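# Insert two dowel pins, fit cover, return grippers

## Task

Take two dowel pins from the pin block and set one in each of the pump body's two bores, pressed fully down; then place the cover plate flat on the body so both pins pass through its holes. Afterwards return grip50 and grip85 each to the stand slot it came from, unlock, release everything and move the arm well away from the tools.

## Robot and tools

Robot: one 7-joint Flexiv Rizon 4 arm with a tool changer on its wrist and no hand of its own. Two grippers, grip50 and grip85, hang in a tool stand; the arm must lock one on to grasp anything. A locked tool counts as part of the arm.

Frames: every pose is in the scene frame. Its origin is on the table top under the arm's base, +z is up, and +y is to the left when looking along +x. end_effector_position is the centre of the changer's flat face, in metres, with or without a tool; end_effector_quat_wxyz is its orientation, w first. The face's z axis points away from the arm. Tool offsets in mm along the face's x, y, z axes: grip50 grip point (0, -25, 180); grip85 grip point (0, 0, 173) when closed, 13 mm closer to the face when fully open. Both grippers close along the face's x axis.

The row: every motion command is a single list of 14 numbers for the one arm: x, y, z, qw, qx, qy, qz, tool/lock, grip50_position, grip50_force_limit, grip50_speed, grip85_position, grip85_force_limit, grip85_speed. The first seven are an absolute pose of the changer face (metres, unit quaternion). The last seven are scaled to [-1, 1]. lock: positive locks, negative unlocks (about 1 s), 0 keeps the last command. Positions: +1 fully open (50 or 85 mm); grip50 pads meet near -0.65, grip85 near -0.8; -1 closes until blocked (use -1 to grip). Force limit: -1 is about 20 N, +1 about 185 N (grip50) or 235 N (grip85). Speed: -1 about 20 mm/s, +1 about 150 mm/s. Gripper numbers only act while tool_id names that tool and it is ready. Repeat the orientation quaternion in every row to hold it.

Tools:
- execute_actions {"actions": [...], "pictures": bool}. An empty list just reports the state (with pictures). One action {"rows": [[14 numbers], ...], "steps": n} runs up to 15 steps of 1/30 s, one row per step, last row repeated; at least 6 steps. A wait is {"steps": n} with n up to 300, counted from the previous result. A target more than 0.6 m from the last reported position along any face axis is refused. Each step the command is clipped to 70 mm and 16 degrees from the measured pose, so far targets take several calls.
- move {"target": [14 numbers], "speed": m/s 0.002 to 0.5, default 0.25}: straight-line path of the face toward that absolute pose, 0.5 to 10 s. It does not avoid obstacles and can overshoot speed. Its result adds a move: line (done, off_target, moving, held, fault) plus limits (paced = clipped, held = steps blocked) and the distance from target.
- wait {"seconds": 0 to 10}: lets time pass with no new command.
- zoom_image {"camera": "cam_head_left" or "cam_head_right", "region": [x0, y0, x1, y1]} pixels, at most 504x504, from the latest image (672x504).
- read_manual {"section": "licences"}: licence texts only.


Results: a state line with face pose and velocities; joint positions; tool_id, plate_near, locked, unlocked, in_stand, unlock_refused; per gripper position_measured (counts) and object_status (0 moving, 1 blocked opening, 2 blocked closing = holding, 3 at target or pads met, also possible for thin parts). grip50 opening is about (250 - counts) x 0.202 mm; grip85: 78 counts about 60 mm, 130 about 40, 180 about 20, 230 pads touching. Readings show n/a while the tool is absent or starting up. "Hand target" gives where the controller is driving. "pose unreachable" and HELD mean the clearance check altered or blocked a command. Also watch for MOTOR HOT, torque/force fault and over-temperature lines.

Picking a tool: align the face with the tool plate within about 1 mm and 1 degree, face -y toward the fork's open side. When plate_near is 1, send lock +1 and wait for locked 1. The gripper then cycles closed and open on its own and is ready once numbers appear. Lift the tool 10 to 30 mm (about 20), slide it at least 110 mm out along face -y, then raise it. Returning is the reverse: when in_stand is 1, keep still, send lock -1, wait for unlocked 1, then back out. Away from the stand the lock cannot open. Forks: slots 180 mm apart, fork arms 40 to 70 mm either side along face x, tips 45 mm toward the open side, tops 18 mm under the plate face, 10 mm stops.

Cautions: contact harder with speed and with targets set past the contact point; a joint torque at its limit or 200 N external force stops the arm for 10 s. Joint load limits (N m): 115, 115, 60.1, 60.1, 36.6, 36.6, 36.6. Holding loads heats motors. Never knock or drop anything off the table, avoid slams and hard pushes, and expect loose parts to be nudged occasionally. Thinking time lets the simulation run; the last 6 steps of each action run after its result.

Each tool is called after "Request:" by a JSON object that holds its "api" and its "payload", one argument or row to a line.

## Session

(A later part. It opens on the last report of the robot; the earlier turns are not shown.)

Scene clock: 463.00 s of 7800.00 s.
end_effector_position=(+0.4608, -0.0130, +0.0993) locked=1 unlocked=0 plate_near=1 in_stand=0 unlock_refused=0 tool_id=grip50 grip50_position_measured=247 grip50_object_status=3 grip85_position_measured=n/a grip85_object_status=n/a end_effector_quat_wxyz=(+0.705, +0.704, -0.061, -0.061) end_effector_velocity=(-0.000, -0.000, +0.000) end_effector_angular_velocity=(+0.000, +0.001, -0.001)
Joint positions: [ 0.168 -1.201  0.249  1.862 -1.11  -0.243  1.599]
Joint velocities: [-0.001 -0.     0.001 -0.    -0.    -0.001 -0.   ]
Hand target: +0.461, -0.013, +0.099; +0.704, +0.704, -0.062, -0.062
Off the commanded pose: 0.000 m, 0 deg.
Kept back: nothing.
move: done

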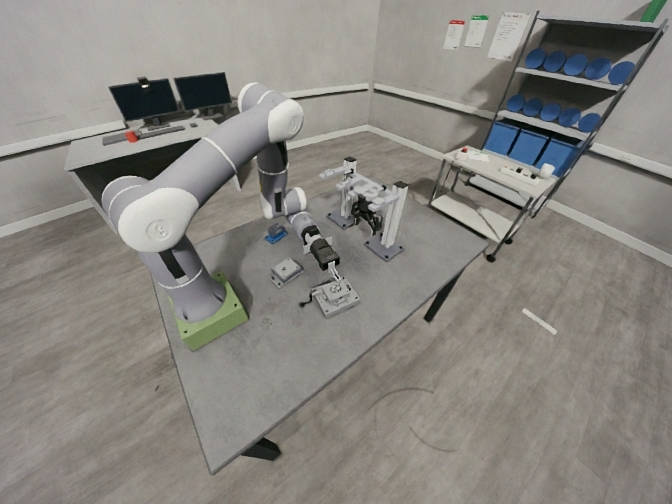

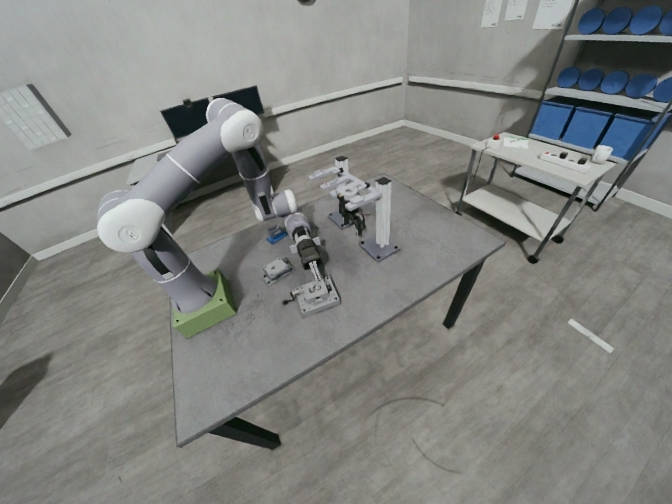

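Request:
{"api": "move", "payload": {
  "target": [0.4605,-0.013,0.0992,0.7044,0.7044,-0.0616,-0.0616,0,-0.3,1,-1,0,0,0],
  "speed": 0.003
}}

Request:
{"api": "move", "payload": {
  "target": [0.469,0.036,0.0995,0.7044,0.7044,-0.0616,-0.0616,0,-0.3,1,-1,0,0,0],
  "speed": 0.02
}}

Request:
{"api": "zoom_image", "payload": {
  "camera": "cam_head_right",
  "region": [295,260,345,298]
}}

Request:
{"api": "zoom_image", "payload": {
  "camera": "cam_head_left",
  "region": [312,262,362,300]
}}

Scene clock: 464.03 s of 7800.00 s.
end_effector_position=(+0.4607, -0.0130, +0.0994) locked=1 unlocked=0 plate_near=1 in_stand=0 unlock_refused=0 tool_id=grip50 grip50_position_measured=198 grip50_object_status=0 grip85_position_measured=n/a grip85_object_status=n/a end_effector_quat_wxyz=(+0.704, +0.704, -0.062, -0.061) end_effector_velocity=(-0.000, -0.000, -0.000) end_effector_angular_velocity=(-0.000, -0.000, -0.001)
Joint positions: [ 0.168 -1.201  0.249  1.862 -1.109 -0.243  1.599]
Joint velocities: [-0. -0.  0. -0.  0. -0.  0.]
Hand target: +0.461, -0.013, +0.099; +0.704, +0.704, -0.062, -0.062
Off the commanded pose: 0.000 m, 0 deg.
Kept back: nothing.
move: done

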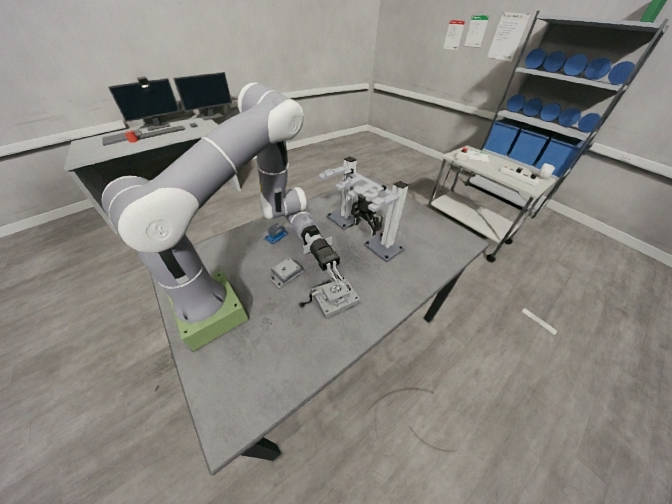

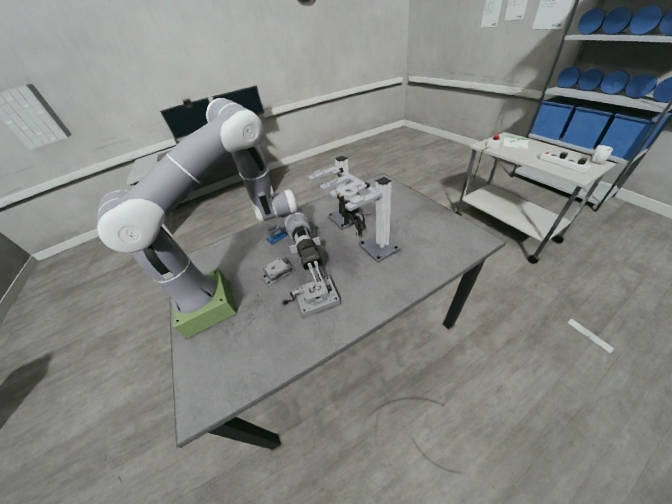

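Scene clock: 466.73 s of 7800.00 s.
end_effector_position=(+0.4691, +0.0361, +0.0996) locked=1 unlocked=0 plate_near=1 in_stand=0 unlock_refused=0 tool_id=grip50 grip50_position_measured=198 grip50_object_status=3 grip85_position_measured=n/a grip85_object_status=n/a end_effector_quat_wxyz=(+0.704, +0.705, -0.062, -0.061) end_effector_velocity=(+0.000, +0.000, -0.000) end_effector_angular_velocity=(-0.000, +0.000, +0.001)
Joint positions: [ 0.241 -1.229  0.285  1.774 -1.042 -0.302  1.582]
Joint velocities: [ 0.    -0.    -0.     0.    -0.001 -0.    -0.   ]
Hand target: +0.469, +0.036, +0.100; +0.704, +0.704, -0.062, -0.062
Off the commanded pose: 0.000 m, 0 deg.
Kept back: nothing.
move: done

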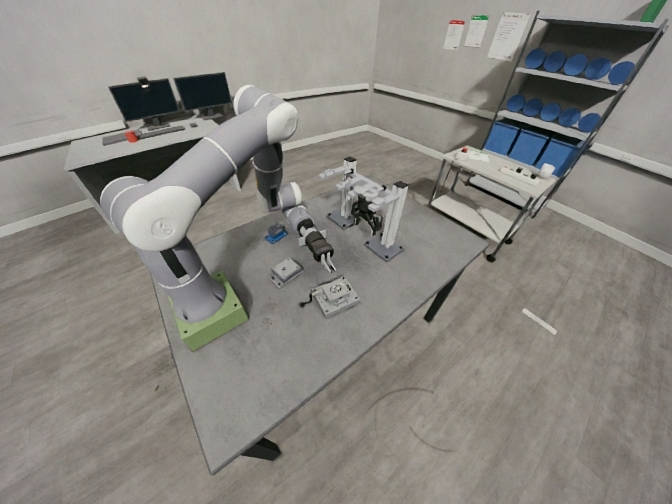

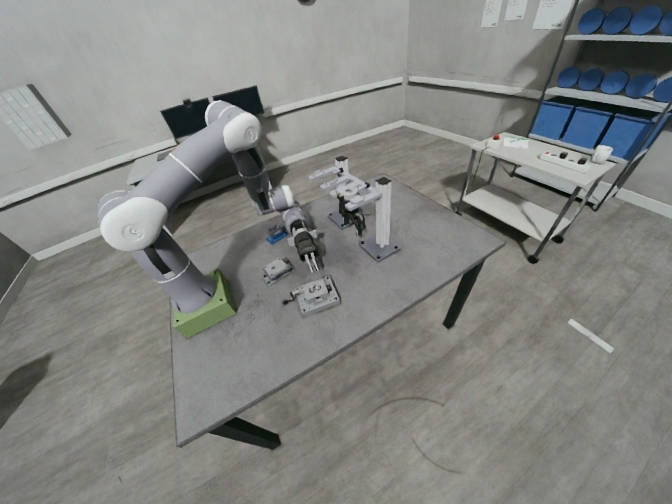

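Region (295, 260, 345, 298) of cam_head_right's 672x504 image, scaled by 10.080, with more detail than that image has; it fills the top 383 rows of this view, and the rest is white.

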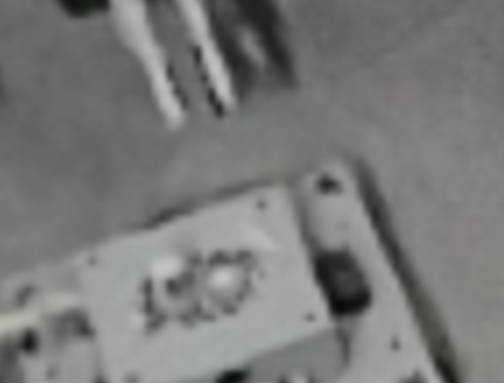

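Region (312, 262, 362, 300) of cam_head_left's 672x504 image, scaled by 10.080, with more detail than that image has; it fills the top 383 rows of this view, and the rest is white.

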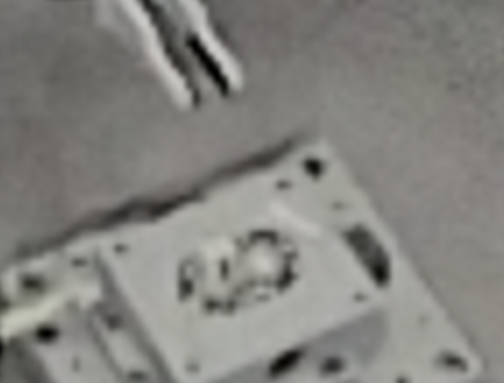

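Request:
{"api": "move", "payload": {
  "target": [0.46,0.0,0.33,0.7044,0.7044,-0.0616,-0.0616,0,-0.3,1,-1,0,0,0]
}}

Request:
{"api": "move", "payload": {
  "target": [0.4422,-0.2392,0.33,0,0.985,0.173,0,0,-0.25,1,-1,0,0,0]
}}

Request:
{"api": "move", "payload": {
  "target": [0.4422,-0.2392,0.266,0,0.985,0.173,0,0,-0.25,1,-1,0,0,0],
  "speed": 0.04
}}

Request:
{"api": "zoom_image", "payload": {
  "camera": "cam_head_right",
  "region": [295,260,345,298]
}}

Request:
{"api": "zoom_image", "payload": {
  "camera": "cam_head_left",
  "region": [312,262,362,300]
}}

Scene clock: 468.87 s of 7800.00 s.
end_effector_position=(+0.4596, -0.0004, +0.3301) locked=1 unlocked=0 plate_near=1 in_stand=0 unlock_refused=0 tool_id=grip50 grip50_position_measured=198 grip50_object_status=3 grip85_position_measured=n/a grip85_object_status=n/a end_effector_quat_wxyz=(+0.705, +0.704, -0.061, -0.061) end_effector_velocity=(-0.000, +0.000, -0.001) end_effector_angular_velocity=(-0.000, +0.000, +0.000)
Joint positions: [ 0.128 -0.691  0.38   2.078 -1.031 -0.419  1.363]
Joint velocities: [ 0.    -0.001  0.    -0.    -0.    -0.     0.001]
Hand target: +0.460, -0.000, +0.330; +0.705, +0.704, -0.061, -0.061
Off the commanded pose: 0.001 m, 0 deg.
Kept back: nothing.
move: done

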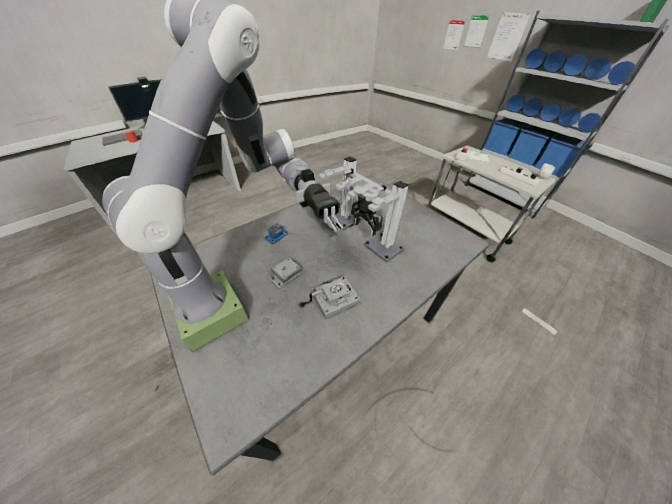

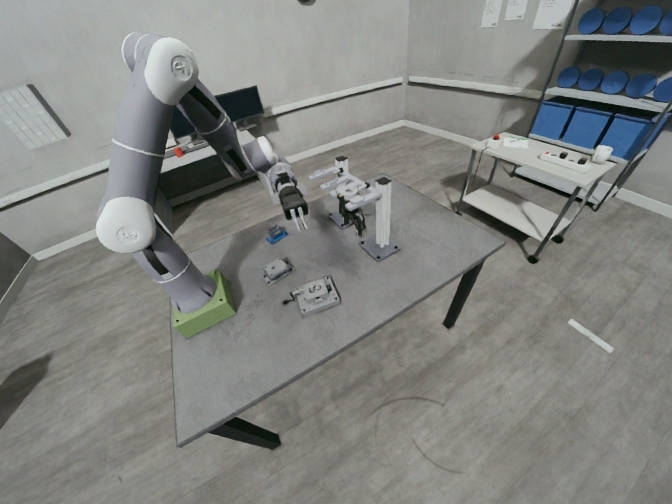

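Scene clock: 472.50 s of 7800.00 s.
end_effector_position=(+0.4426, -0.2393, +0.3305) locked=1 unlocked=0 plate_near=1 in_stand=0 unlock_refused=0 tool_id=grip50 grip50_position_measured=189 grip50_object_status=3 grip85_position_measured=n/a grip85_object_status=n/a end_effector_quat_wxyz=(+0.001, +0.985, +0.171, -0.001) end_effector_velocity=(+0.000, +0.001, -0.000) end_effector_angular_velocity=(+0.000, -0.000, +0.001)
Joint positions: [-1.048 -0.516  0.685  2.187 -0.567  0.954 -0.261]
Joint velocities: [ 0.001 -0.     0.     0.     0.     0.     0.001]
Hand target: +0.443, -0.239, +0.331; +0.001, +0.985, +0.171, -0.001
Off the commanded pose: 0.001 m, 0 deg.
Kept back: nothing.
move: done

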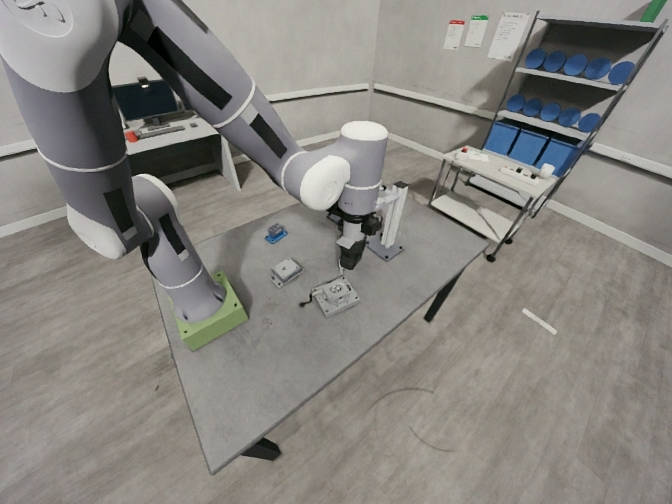

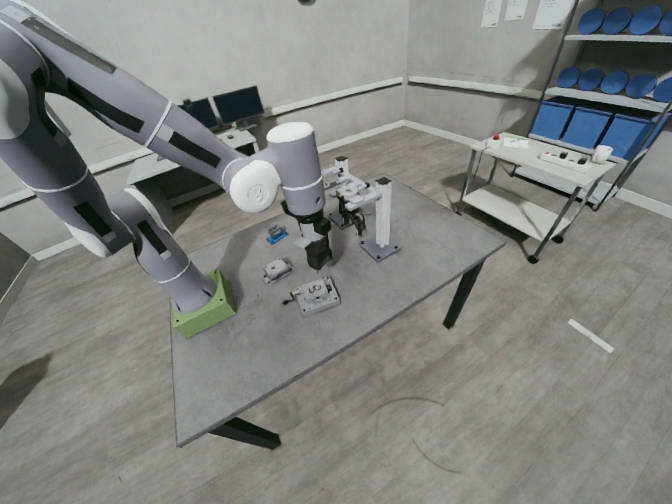

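Scene clock: 474.37 s of 7800.00 s.
end_effector_position=(+0.4423, -0.2393, +0.2660) locked=1 unlocked=0 plate_near=1 in_stand=0 unlock_refused=0 tool_id=grip50 grip50_position_measured=189 grip50_object_status=3 grip85_position_measured=n/a grip85_object_status=n/a end_effector_quat_wxyz=(-0.000, +0.985, +0.173, -0.000) end_effector_velocity=(+0.000, -0.000, +0.000) end_effector_angular_velocity=(-0.000, -0.000, -0.000)
Joint positions: [-0.953 -0.635  0.522  2.226 -0.73   1.121 -0.154]
Joint velocities: [ 0.  0. -0. -0. -0.  0.  0.]
Hand target: +0.442, -0.239, +0.266; -0.000, +0.985, +0.173, +0.000
Off the commanded pose: 0.000 m, 0 deg.
Kept back: nothing.
move: done

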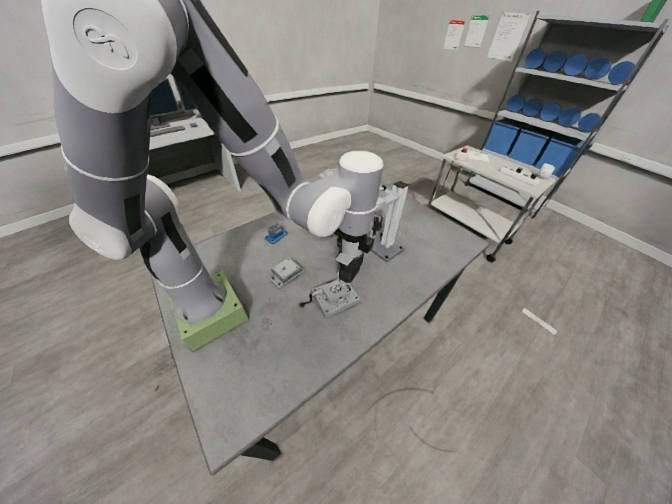

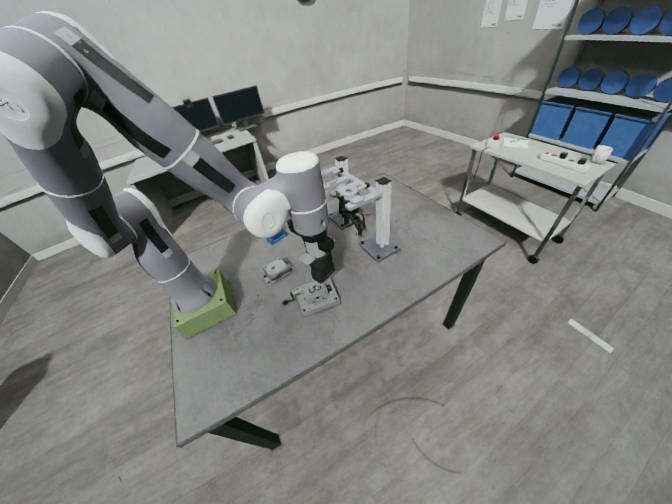

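Region (295, 260, 345, 298) of cam_head_right's 672x504 image, scaled by 10.080, with more detail than that image has; it fills the top 383 rows of this view, and the rest is white.

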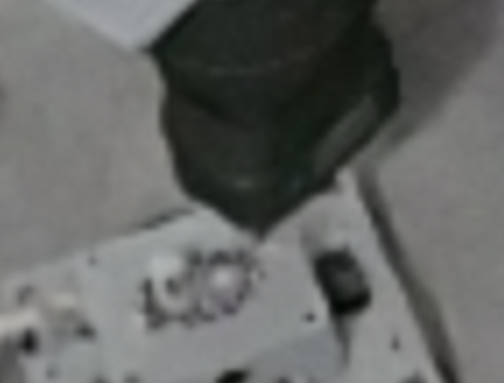

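Region (312, 262, 362, 300) of cam_head_left's 672x504 image, scaled by 10.080, with more detail than that image has; it fills the top 383 rows of this view, and the rest is white.

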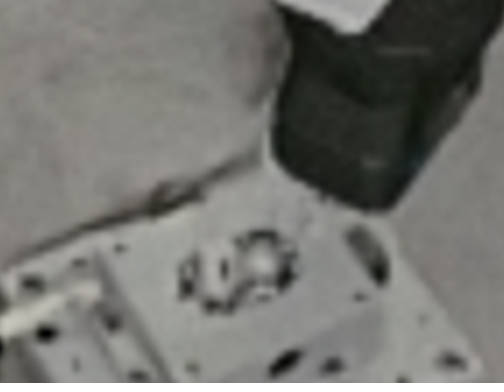

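Request:
{"api": "move", "payload": {
  "target": [0.4422,-0.2392,0.2585,0,0.985,0.173,0,0,-0.25,1,-1,0,0,0],
  "speed": 0.003
}}

Request:
{"api": "move", "payload": {
  "target": [0.4422,-0.2392,0.2592,0,0.985,0.173,0,0,-1,1,-1,0,0,0],
  "speed": 0.003
}}

Request:
{"api": "move", "payload": {
  "target": [0.4422,-0.2392,0.33,0,0.985,0.173,0,0,-1,1,-1,0,0,0],
  "speed": 0.05
}}

Request:
{"api": "move", "payload": {
  "target": [0.42,-0.08,0.30,0.7044,0.7044,-0.0616,-0.0616,0,-1,1,-1,0,0,0]
}}

Request:
{"api": "zoom_image", "payload": {
  "camera": "cam_head_left",
  "region": [300,220,380,300]
}}

Scene clock: 477.43 s of 7800.00 s.
end_effector_position=(+0.4422, -0.2393, +0.2586) locked=1 unlocked=0 plate_near=1 in_stand=0 unlock_refused=0 tool_id=grip50 grip50_position_measured=189 grip50_object_status=3 grip85_position_measured=n/a grip85_object_status=n/a end_effector_quat_wxyz=(+0.000, +0.985, +0.173, -0.000) end_effector_velocity=(+0.000, +0.000, -0.000) end_effector_angular_velocity=(-0.000, -0.000, -0.000)
Joint positions: [-0.936 -0.647  0.497  2.229 -0.746  1.142 -0.142]
Joint velocities: [ 0.001 -0.    -0.    -0.    -0.     0.     0.001]
Hand target: +0.442, -0.239, +0.259; -0.000, +0.985, +0.173, +0.000
Off the commanded pose: 0.000 m, 0 deg.
Kept back: nothing.
move: done

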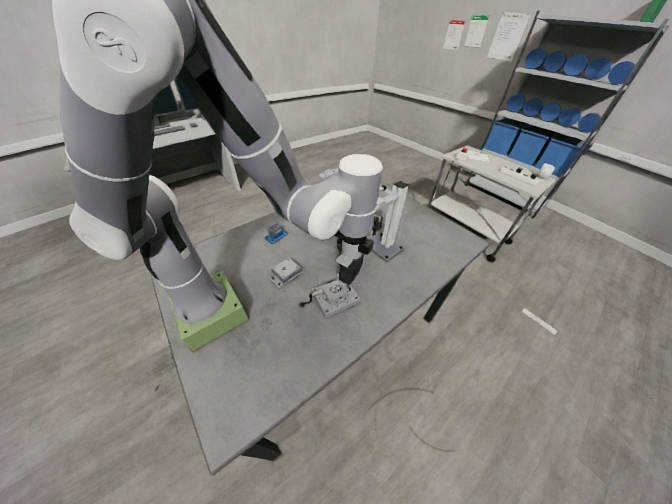

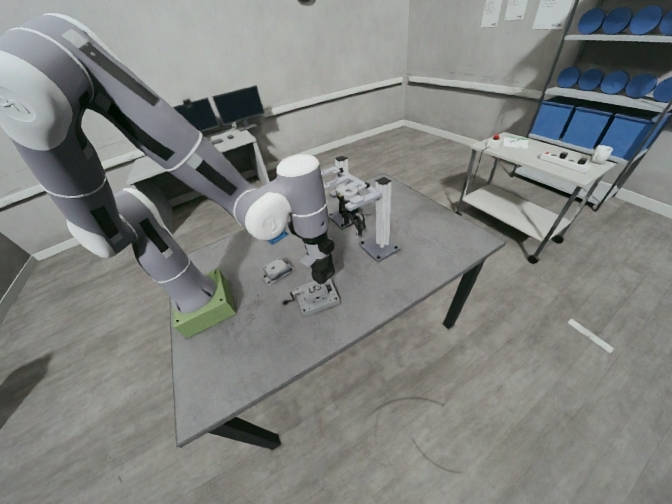

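Scene clock: 478.37 s of 7800.00 s.
end_effector_position=(+0.4432, -0.2390, +0.2603) locked=1 unlocked=0 plate_near=1 in_stand=0 unlock_refused=0 tool_id=grip50 grip50_position_measured=259 grip50_object_status=3 grip85_position_measured=n/a grip85_object_status=n/a end_effector_quat_wxyz=(+0.001, +0.985, +0.173, +0.001) end_effector_velocity=(-0.000, +0.000, +0.000) end_effector_angular_velocity=(+0.000, +0.000, -0.002)
Joint positions: [-0.938 -0.645  0.501  2.228 -0.746  1.141 -0.142]
Joint velocities: [ 0.     0.     0.     0.     0.001 -0.     0.002]
Hand target: +0.442, -0.239, +0.259; +0.000, +0.985, +0.173, -0.000
Off the commanded pose: 0.001 m, 0 deg.
Kept back: nothing.
move: done

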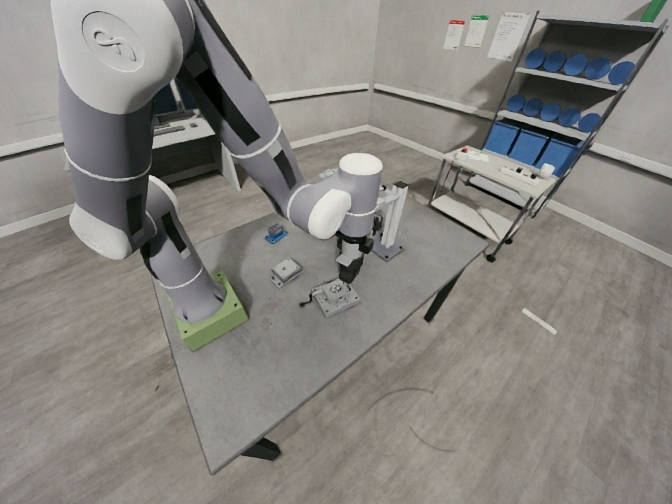

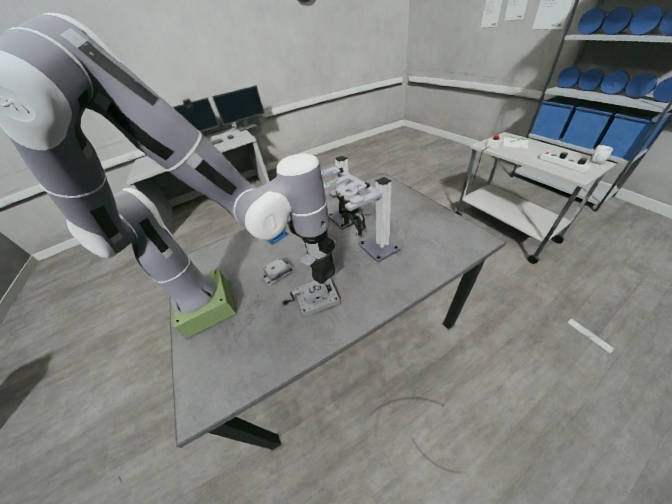

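Scene clock: 480.03 s of 7800.00 s.
end_effector_position=(+0.4422, -0.2391, +0.3301) locked=1 unlocked=0 plate_near=1 in_stand=0 unlock_refused=0 tool_id=grip50 grip50_position_measured=259 grip50_object_status=3 grip85_position_measured=n/a grip85_object_status=n/a end_effector_quat_wxyz=(+0.000, +0.985, +0.173, +0.000) end_effector_velocity=(-0.000, +0.000, +0.000) end_effector_angular_velocity=(-0.000, +0.000, -0.000)
Joint positions: [-1.047 -0.515  0.683  2.19  -0.564  0.959 -0.267]
Joint velocities: [ 0.  0. -0.  0. -0. -0.  0.]
Hand target: +0.442, -0.239, +0.330; +0.000, +0.985, +0.173, -0.000
Off the commanded pose: 0.000 m, 0 deg.
Kept back: nothing.
move: done

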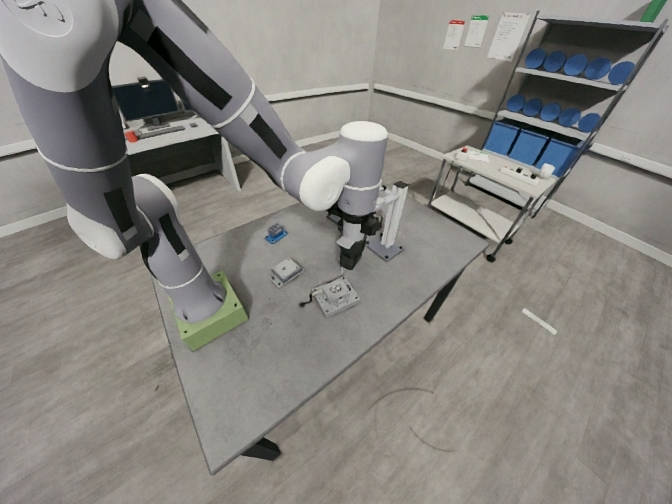

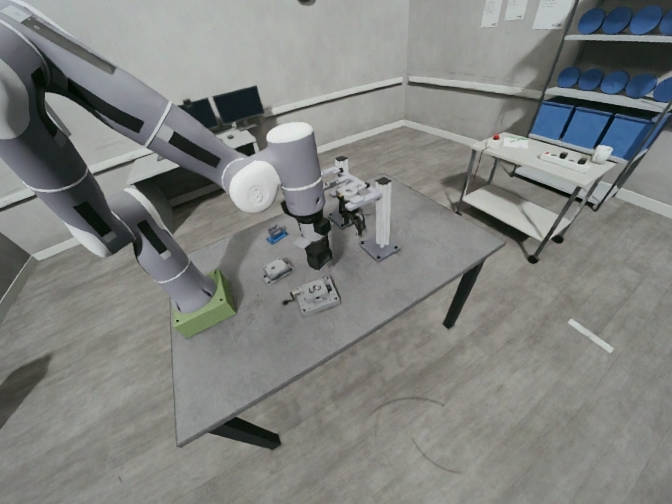

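Scene clock: 483.67 s of 7800.00 s.
end_effector_position=(+0.4196, -0.0799, +0.2992) locked=1 unlocked=0 plate_near=1 in_stand=0 unlock_refused=0 tool_id=grip50 grip50_position_measured=259 grip50_object_status=3 grip85_position_measured=n/a grip85_object_status=n/a end_effector_quat_wxyz=(+0.704, +0.705, -0.061, -0.060) end_effector_velocity=(+0.000, -0.000, +0.000) end_effector_angular_velocity=(-0.000, -0.000, +0.000)
Joint positions: [ 0.008 -0.661  0.311  2.262 -1.149 -0.266  1.438]
Joint velocities: [-0.001  0.001 -0.     0.    -0.001 -0.    -0.001]
Hand target: +0.420, -0.080, +0.299; +0.703, +0.706, -0.061, -0.060
Off the commanded pose: 0.001 m, 0 deg.
Kept back: nothing.
move: done

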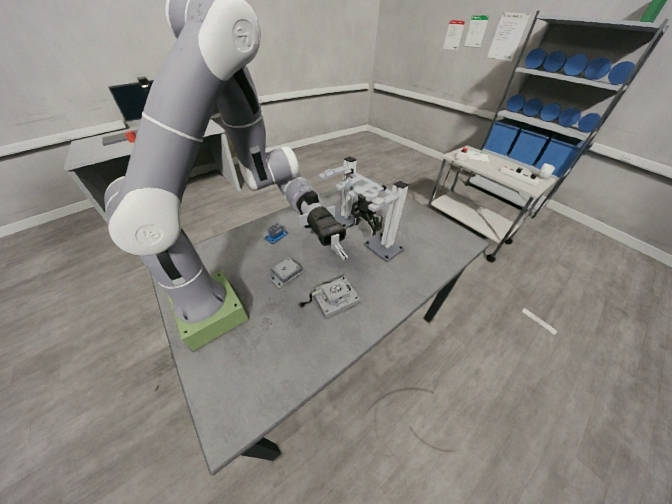

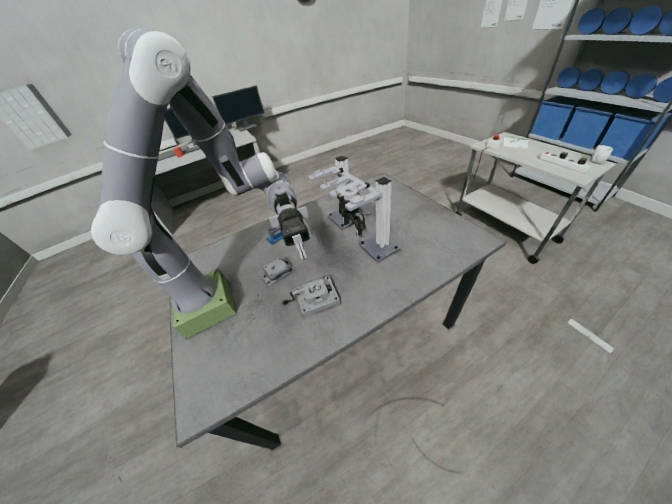

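Region (300, 220, 380, 300) of cam_head_left's 672x504 image, scaled by 6.300, with more detail than that image has.

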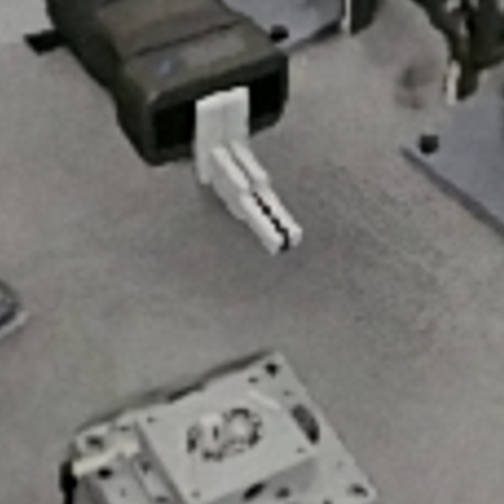

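Request:
{"api": "move", "payload": {
  "target": [0.4415,-0.2392,0.33,0,0.985,0.173,0,0,-0.25,1,-1,0,0,0]
}}

Request:
{"api": "move", "payload": {
  "target": [0.4415,-0.2392,0.262,0,0.985,0.173,0,0,-0.25,1,-1,0,0,0],
  "speed": 0.04
}}

Request:
{"api": "move", "payload": {
  "target": [0.4415,-0.2392,0.256,0,0.985,0.173,0,0,-0.25,1,-1,0,0,0],
  "speed": 0.003
}}

Request:
{"api": "move", "payload": {
  "target": [0.4415,-0.2392,0.2565,0,0.985,0.173,0,0,-1,1,-1,0,0,0],
  "speed": 0.003
}}

Scene clock: 487.60 s of 7800.00 s.
end_effector_position=(+0.4419, -0.2393, +0.3307) locked=1 unlocked=0 plate_near=1 in_stand=0 unlock_refused=0 tool_id=grip50 grip50_position_measured=189 grip50_object_status=3 grip85_position_measured=n/a grip85_object_status=n/a end_effector_quat_wxyz=(+0.001, +0.985, +0.171, -0.001) end_effector_velocity=(+0.000, +0.001, -0.000) end_effector_angular_velocity=(+0.000, +0.000, +0.002)
Joint positions: [-1.024 -0.504  0.663  2.19  -0.541  0.96  -0.277]
Joint velocities: [ 0.002 -0.    -0.     0.    -0.    -0.    -0.   ]
Hand target: +0.442, -0.239, +0.331; +0.001, +0.985, +0.171, -0.001
Off the commanded pose: 0.001 m, 0 deg.
Kept back: nothing.
move: done

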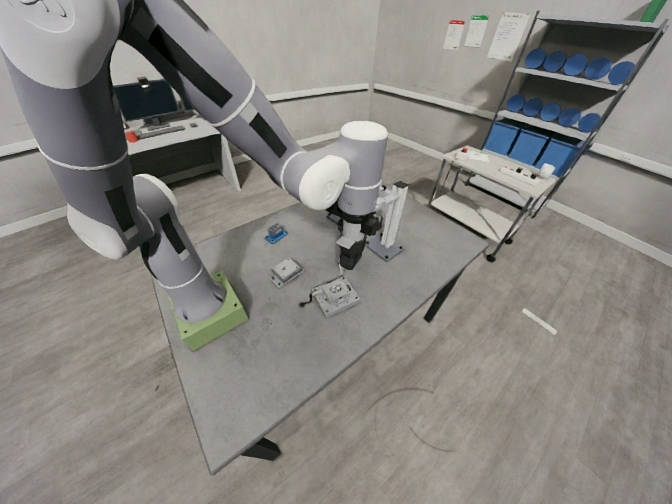

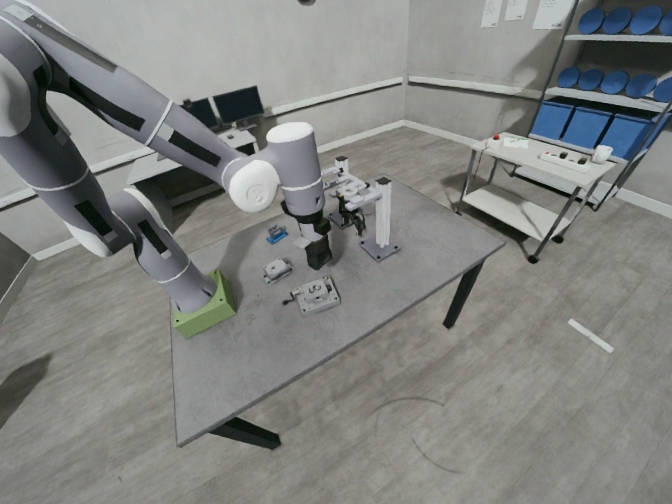

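Scene clock: 489.57 s of 7800.00 s.
end_effector_position=(+0.4416, -0.2393, +0.2620) locked=1 unlocked=0 plate_near=1 in_stand=0 unlock_refused=0 tool_id=grip50 grip50_position_measured=189 grip50_object_status=3 grip85_position_measured=n/a grip85_object_status=n/a end_effector_quat_wxyz=(-0.000, +0.985, +0.173, -0.000) end_effector_velocity=(-0.000, +0.000, +0.000) end_effector_angular_velocity=(+0.000, +0.000, +0.000)
Joint positions: [-0.923 -0.633  0.491  2.231 -0.713  1.14  -0.163]
Joint velocities: [ 0.  0. -0.  0.  0.  0. -0.]
Hand target: +0.442, -0.239, +0.262; -0.000, +0.985, +0.173, +0.000
Off the commanded pose: 0.000 m, 0 deg.
Kept back: nothing.
move: done

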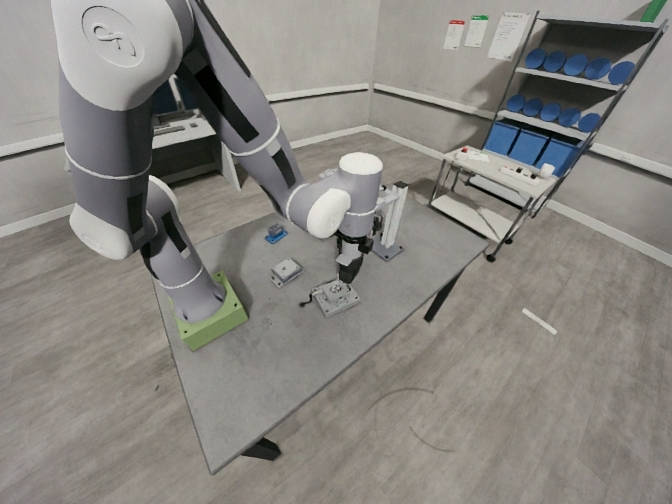

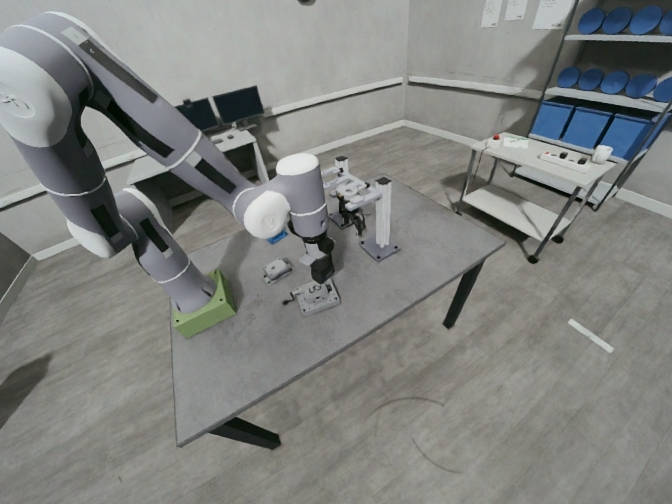

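Scene clock: 491.80 s of 7800.00 s.
end_effector_position=(+0.4415, -0.2393, +0.2561) locked=1 unlocked=0 plate_near=1 in_stand=0 unlock_refused=0 tool_id=grip50 grip50_position_measured=189 grip50_object_status=3 grip85_position_measured=n/a grip85_object_status=n/a end_effector_quat_wxyz=(+0.000, +0.985, +0.173, -0.000) end_effector_velocity=(-0.000, -0.000, -0.000) end_effector_angular_velocity=(-0.000, +0.000, -0.000)
Joint positions: [-0.909 -0.643  0.471  2.234 -0.726  1.157 -0.153]
Joint velocities: [ 0.    -0.    -0.001 -0.     0.     0.    -0.   ]
Hand target: +0.442, -0.239, +0.256; -0.000, +0.985, +0.173, +0.000
Off the commanded pose: 0.000 m, 0 deg.
Kept back: nothing.
move: done

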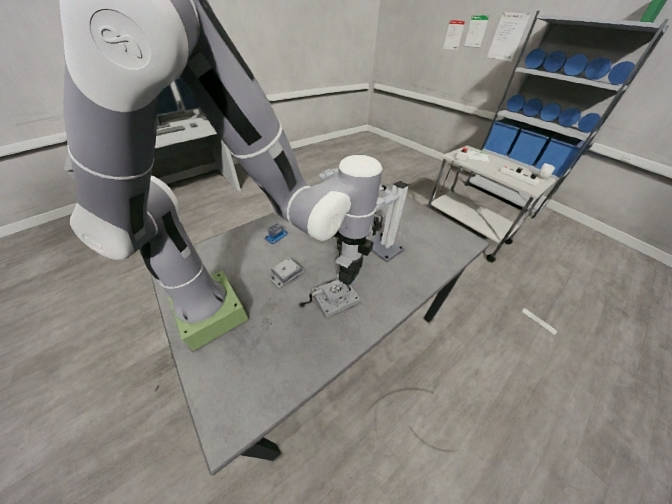

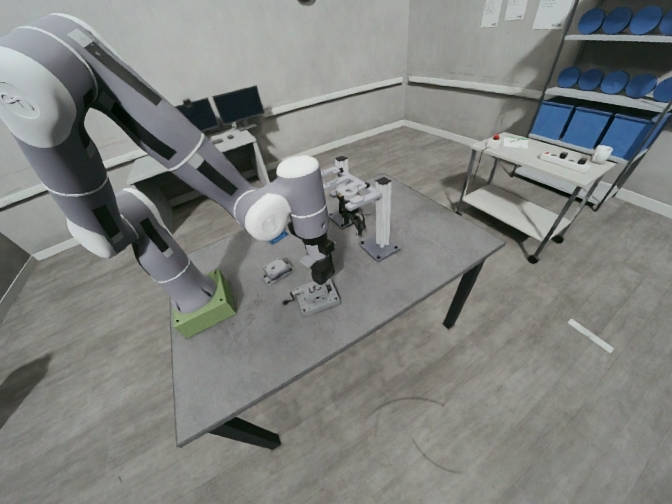

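Scene clock: 492.67 s of 7800.00 s.
end_effector_position=(+0.4416, -0.2391, +0.2565) locked=1 unlocked=0 plate_near=1 in_stand=0 unlock_refused=0 tool_id=grip50 grip50_position_measured=254 grip50_object_status=3 grip85_position_measured=n/a grip85_object_status=n/a end_effector_quat_wxyz=(+0.000, +0.985, +0.173, +0.000) end_effector_velocity=(-0.000, +0.000, +0.000) end_effector_angular_velocity=(-0.000, +0.000, +0.001)
Joint positions: [-0.91  -0.642  0.472  2.234 -0.726  1.156 -0.153]
Joint velocities: [-0.     0.     0.     0.    -0.001 -0.    -0.   ]
Hand target: +0.441, -0.239, +0.256; +0.000, +0.985, +0.173, -0.000
Off the commanded pose: 0.000 m, 0 deg.
Kept back: nothing.
move: done

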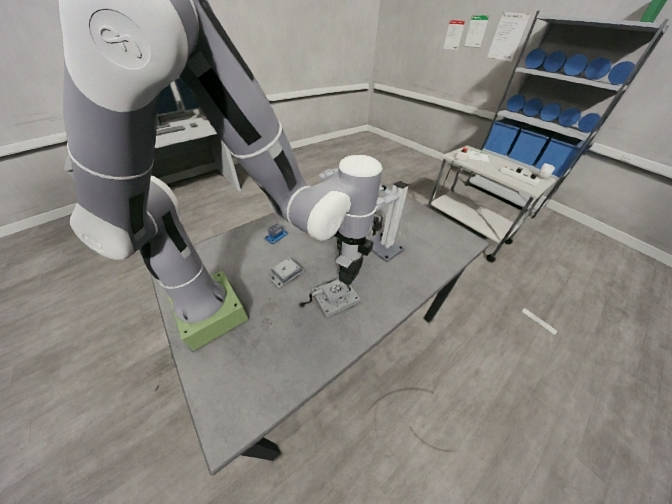

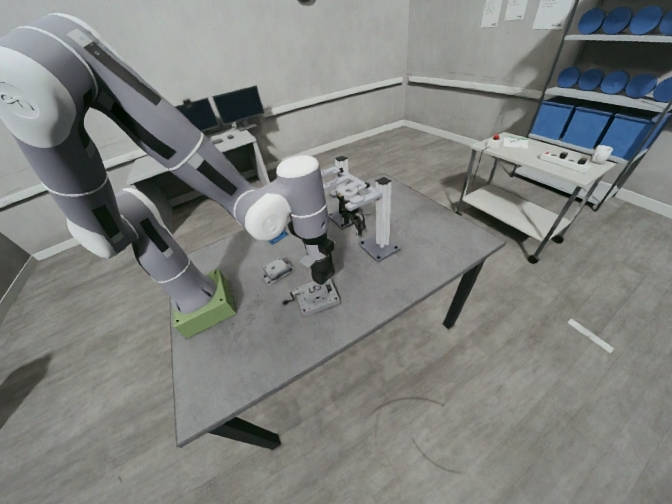

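Request:
{"api": "move", "payload": {
  "target": [0.4415,-0.2392,0.33,0,0.985,0.173,0,0,-1,1,-1,0,0,0],
  "speed": 0.05
}}

Request:
{"api": "move", "payload": {
  "target": [0.443,-0.045,0.28,0.6964,0.6964,-0.1228,-0.1228,0,-1,1,-1,0,0,0]
}}

Request:
{"api": "zoom_image", "payload": {
  "camera": "cam_head_left",
  "region": [300,220,380,300]
}}

Request:
{"api": "move", "payload": {
  "target": [0.443,-0.045,0.125,0.6964,0.6964,-0.1228,-0.1228,0,-1,1,-1,0,0,0],
  "speed": 0.06
}}

Request:
{"api": "zoom_image", "payload": {
  "camera": "cam_head_left",
  "region": [305,265,355,303]
}}

Request:
{"api": "zoom_image", "payload": {
  "camera": "cam_head_right",
  "region": [285,265,335,303]
}}

Scene clock: 495.10 s of 7800.00 s.
end_effector_position=(+0.4414, -0.2391, +0.3301) locked=1 unlocked=0 plate_near=1 in_stand=0 unlock_refused=0 tool_id=grip50 grip50_position_measured=254 grip50_object_status=3 grip85_position_measured=n/a grip85_object_status=n/a end_effector_quat_wxyz=(+0.000, +0.985, +0.173, +0.000) end_effector_velocity=(-0.000, -0.000, +0.000) end_effector_angular_velocity=(+0.000, +0.000, +0.001)
Joint positions: [-1.023 -0.504  0.661  2.193 -0.539  0.966 -0.282]
Joint velocities: [-0.     0.    -0.    -0.     0.001 -0.    -0.001]
Hand target: +0.441, -0.239, +0.330; +0.000, +0.985, +0.173, -0.000
Off the commanded pose: 0.000 m, 0 deg.
Kept back: nothing.
move: done

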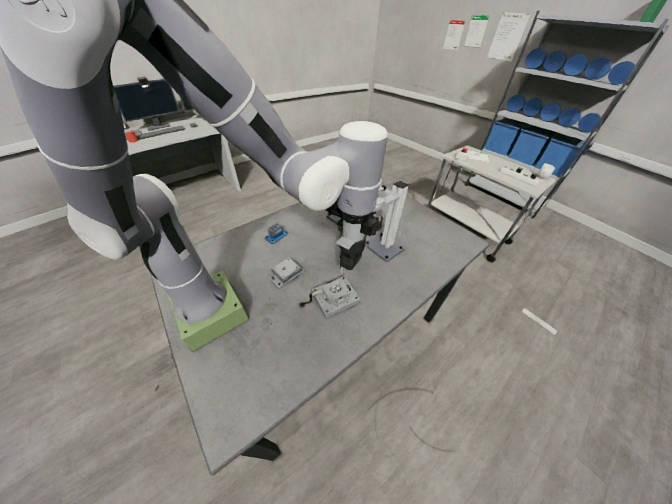

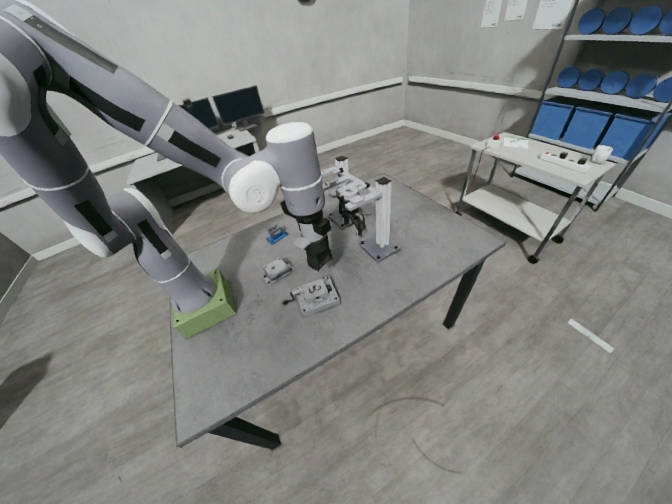

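Scene clock: 498.83 s of 7800.00 s.
end_effector_position=(+0.4426, -0.0448, +0.2792) locked=1 unlocked=0 plate_near=1 in_stand=0 unlock_refused=0 tool_id=grip50 grip50_position_measured=254 grip50_object_status=3 grip85_position_measured=n/a grip85_object_status=n/a end_effector_quat_wxyz=(+0.696, +0.698, -0.122, -0.121) end_effector_velocity=(-0.000, -0.000, +0.000) end_effector_angular_velocity=(-0.000, -0.001, -0.001)
Joint positions: [ 0.128 -0.771  0.266  2.06  -0.923 -0.34   1.432]
Joint velocities: [-0.  0. -0.  0.  0.  0.  0.]
Hand target: +0.443, -0.045, +0.279; +0.695, +0.698, -0.122, -0.121
Off the commanded pose: 0.001 m, 0 deg.
Kept back: nothing.
move: done

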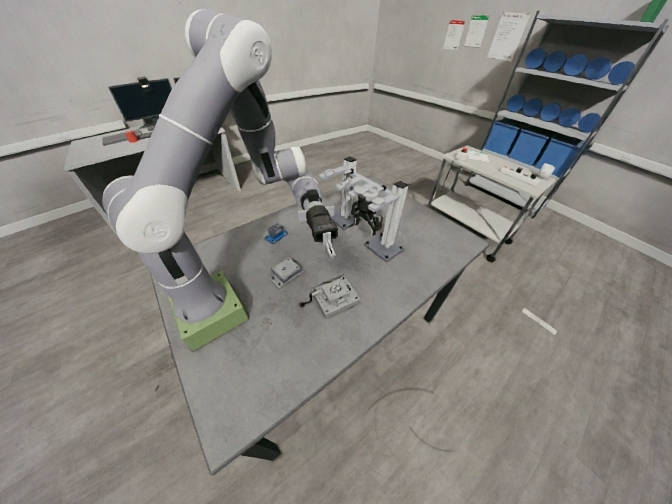

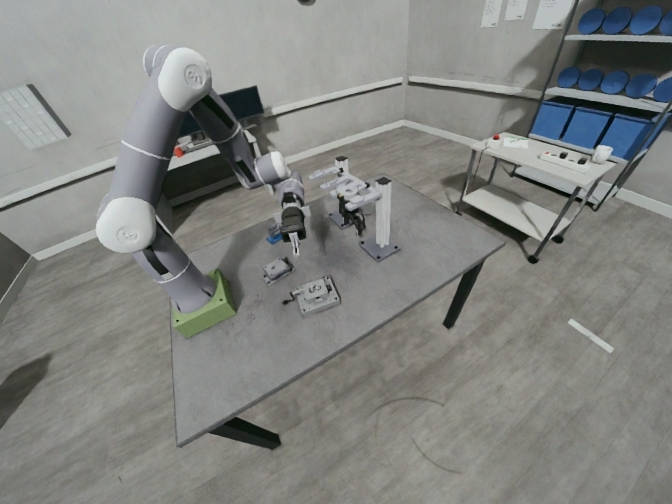

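Region (300, 220, 380, 300) of cam_head_left's 672x504 image, scaled by 6.300, with more detail than that image has.

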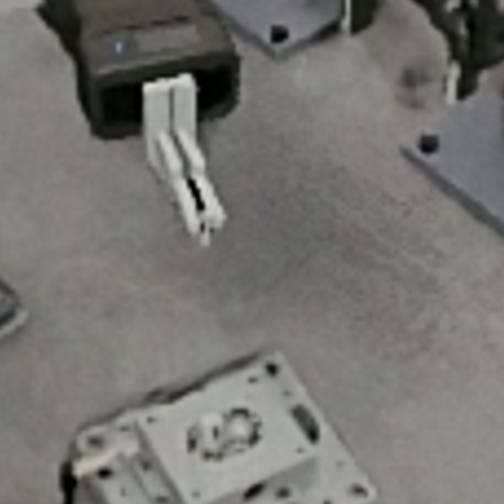

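Scene clock: 501.67 s of 7800.00 s.
end_effector_position=(+0.4431, -0.0448, +0.1249) locked=1 unlocked=0 plate_near=1 in_stand=0 unlock_refused=0 tool_id=grip50 grip50_position_measured=254 grip50_object_status=3 grip85_position_measured=n/a grip85_object_status=n/a end_effector_quat_wxyz=(+0.696, +0.696, -0.123, -0.123) end_effector_velocity=(-0.000, +0.000, +0.000) end_effector_angular_velocity=(+0.000, -0.000, -0.001)
Joint positions: [ 0.155 -1.127  0.202  1.893 -0.954 -0.217  1.574]
Joint velocities: [ 0.     0.001  0.     0.     0.001  0.    -0.   ]
Hand target: +0.443, -0.045, +0.125; +0.696, +0.696, -0.123, -0.123
Off the commanded pose: 0.000 m, 0 deg.
Kept back: nothing.
move: done

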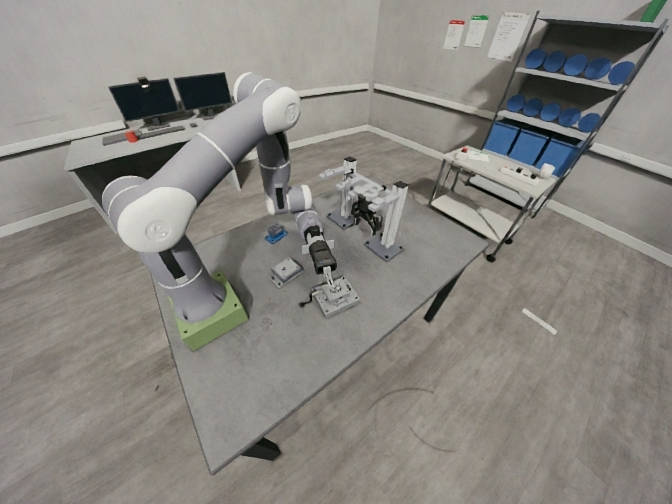

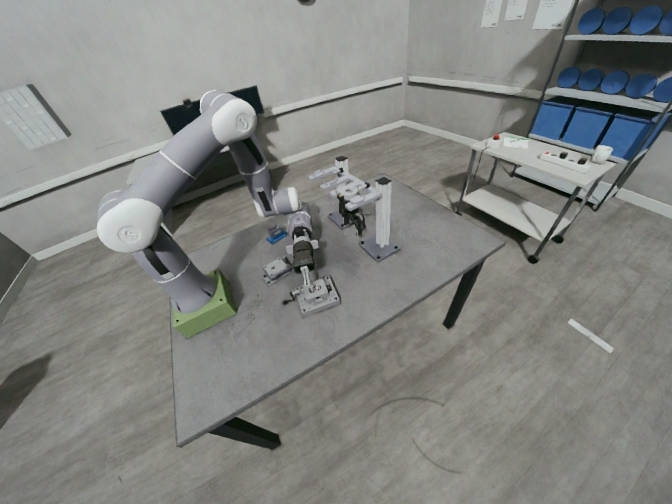

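Region (305, 265, 355, 303) of cam_head_left's 672x504 image, scaled by 10.080, with more detail than that image has; it fills the top 383 rows of this view, and the rest is white.

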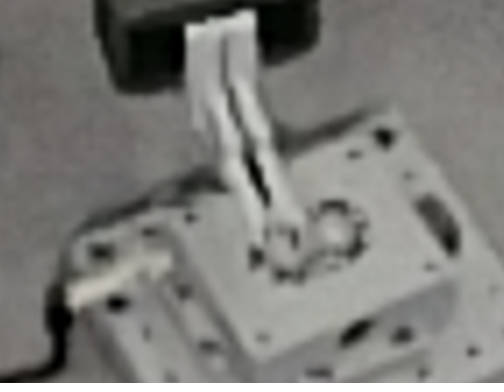

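Region (285, 265, 335, 303) of cam_head_right's 672x504 image, scaled by 10.080, with more detail than that image has; it fills the top 383 rows of this view, and the rest is white.

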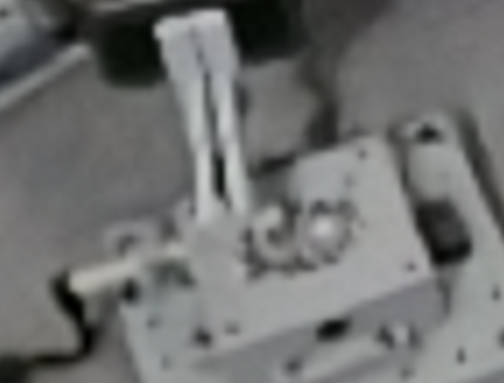

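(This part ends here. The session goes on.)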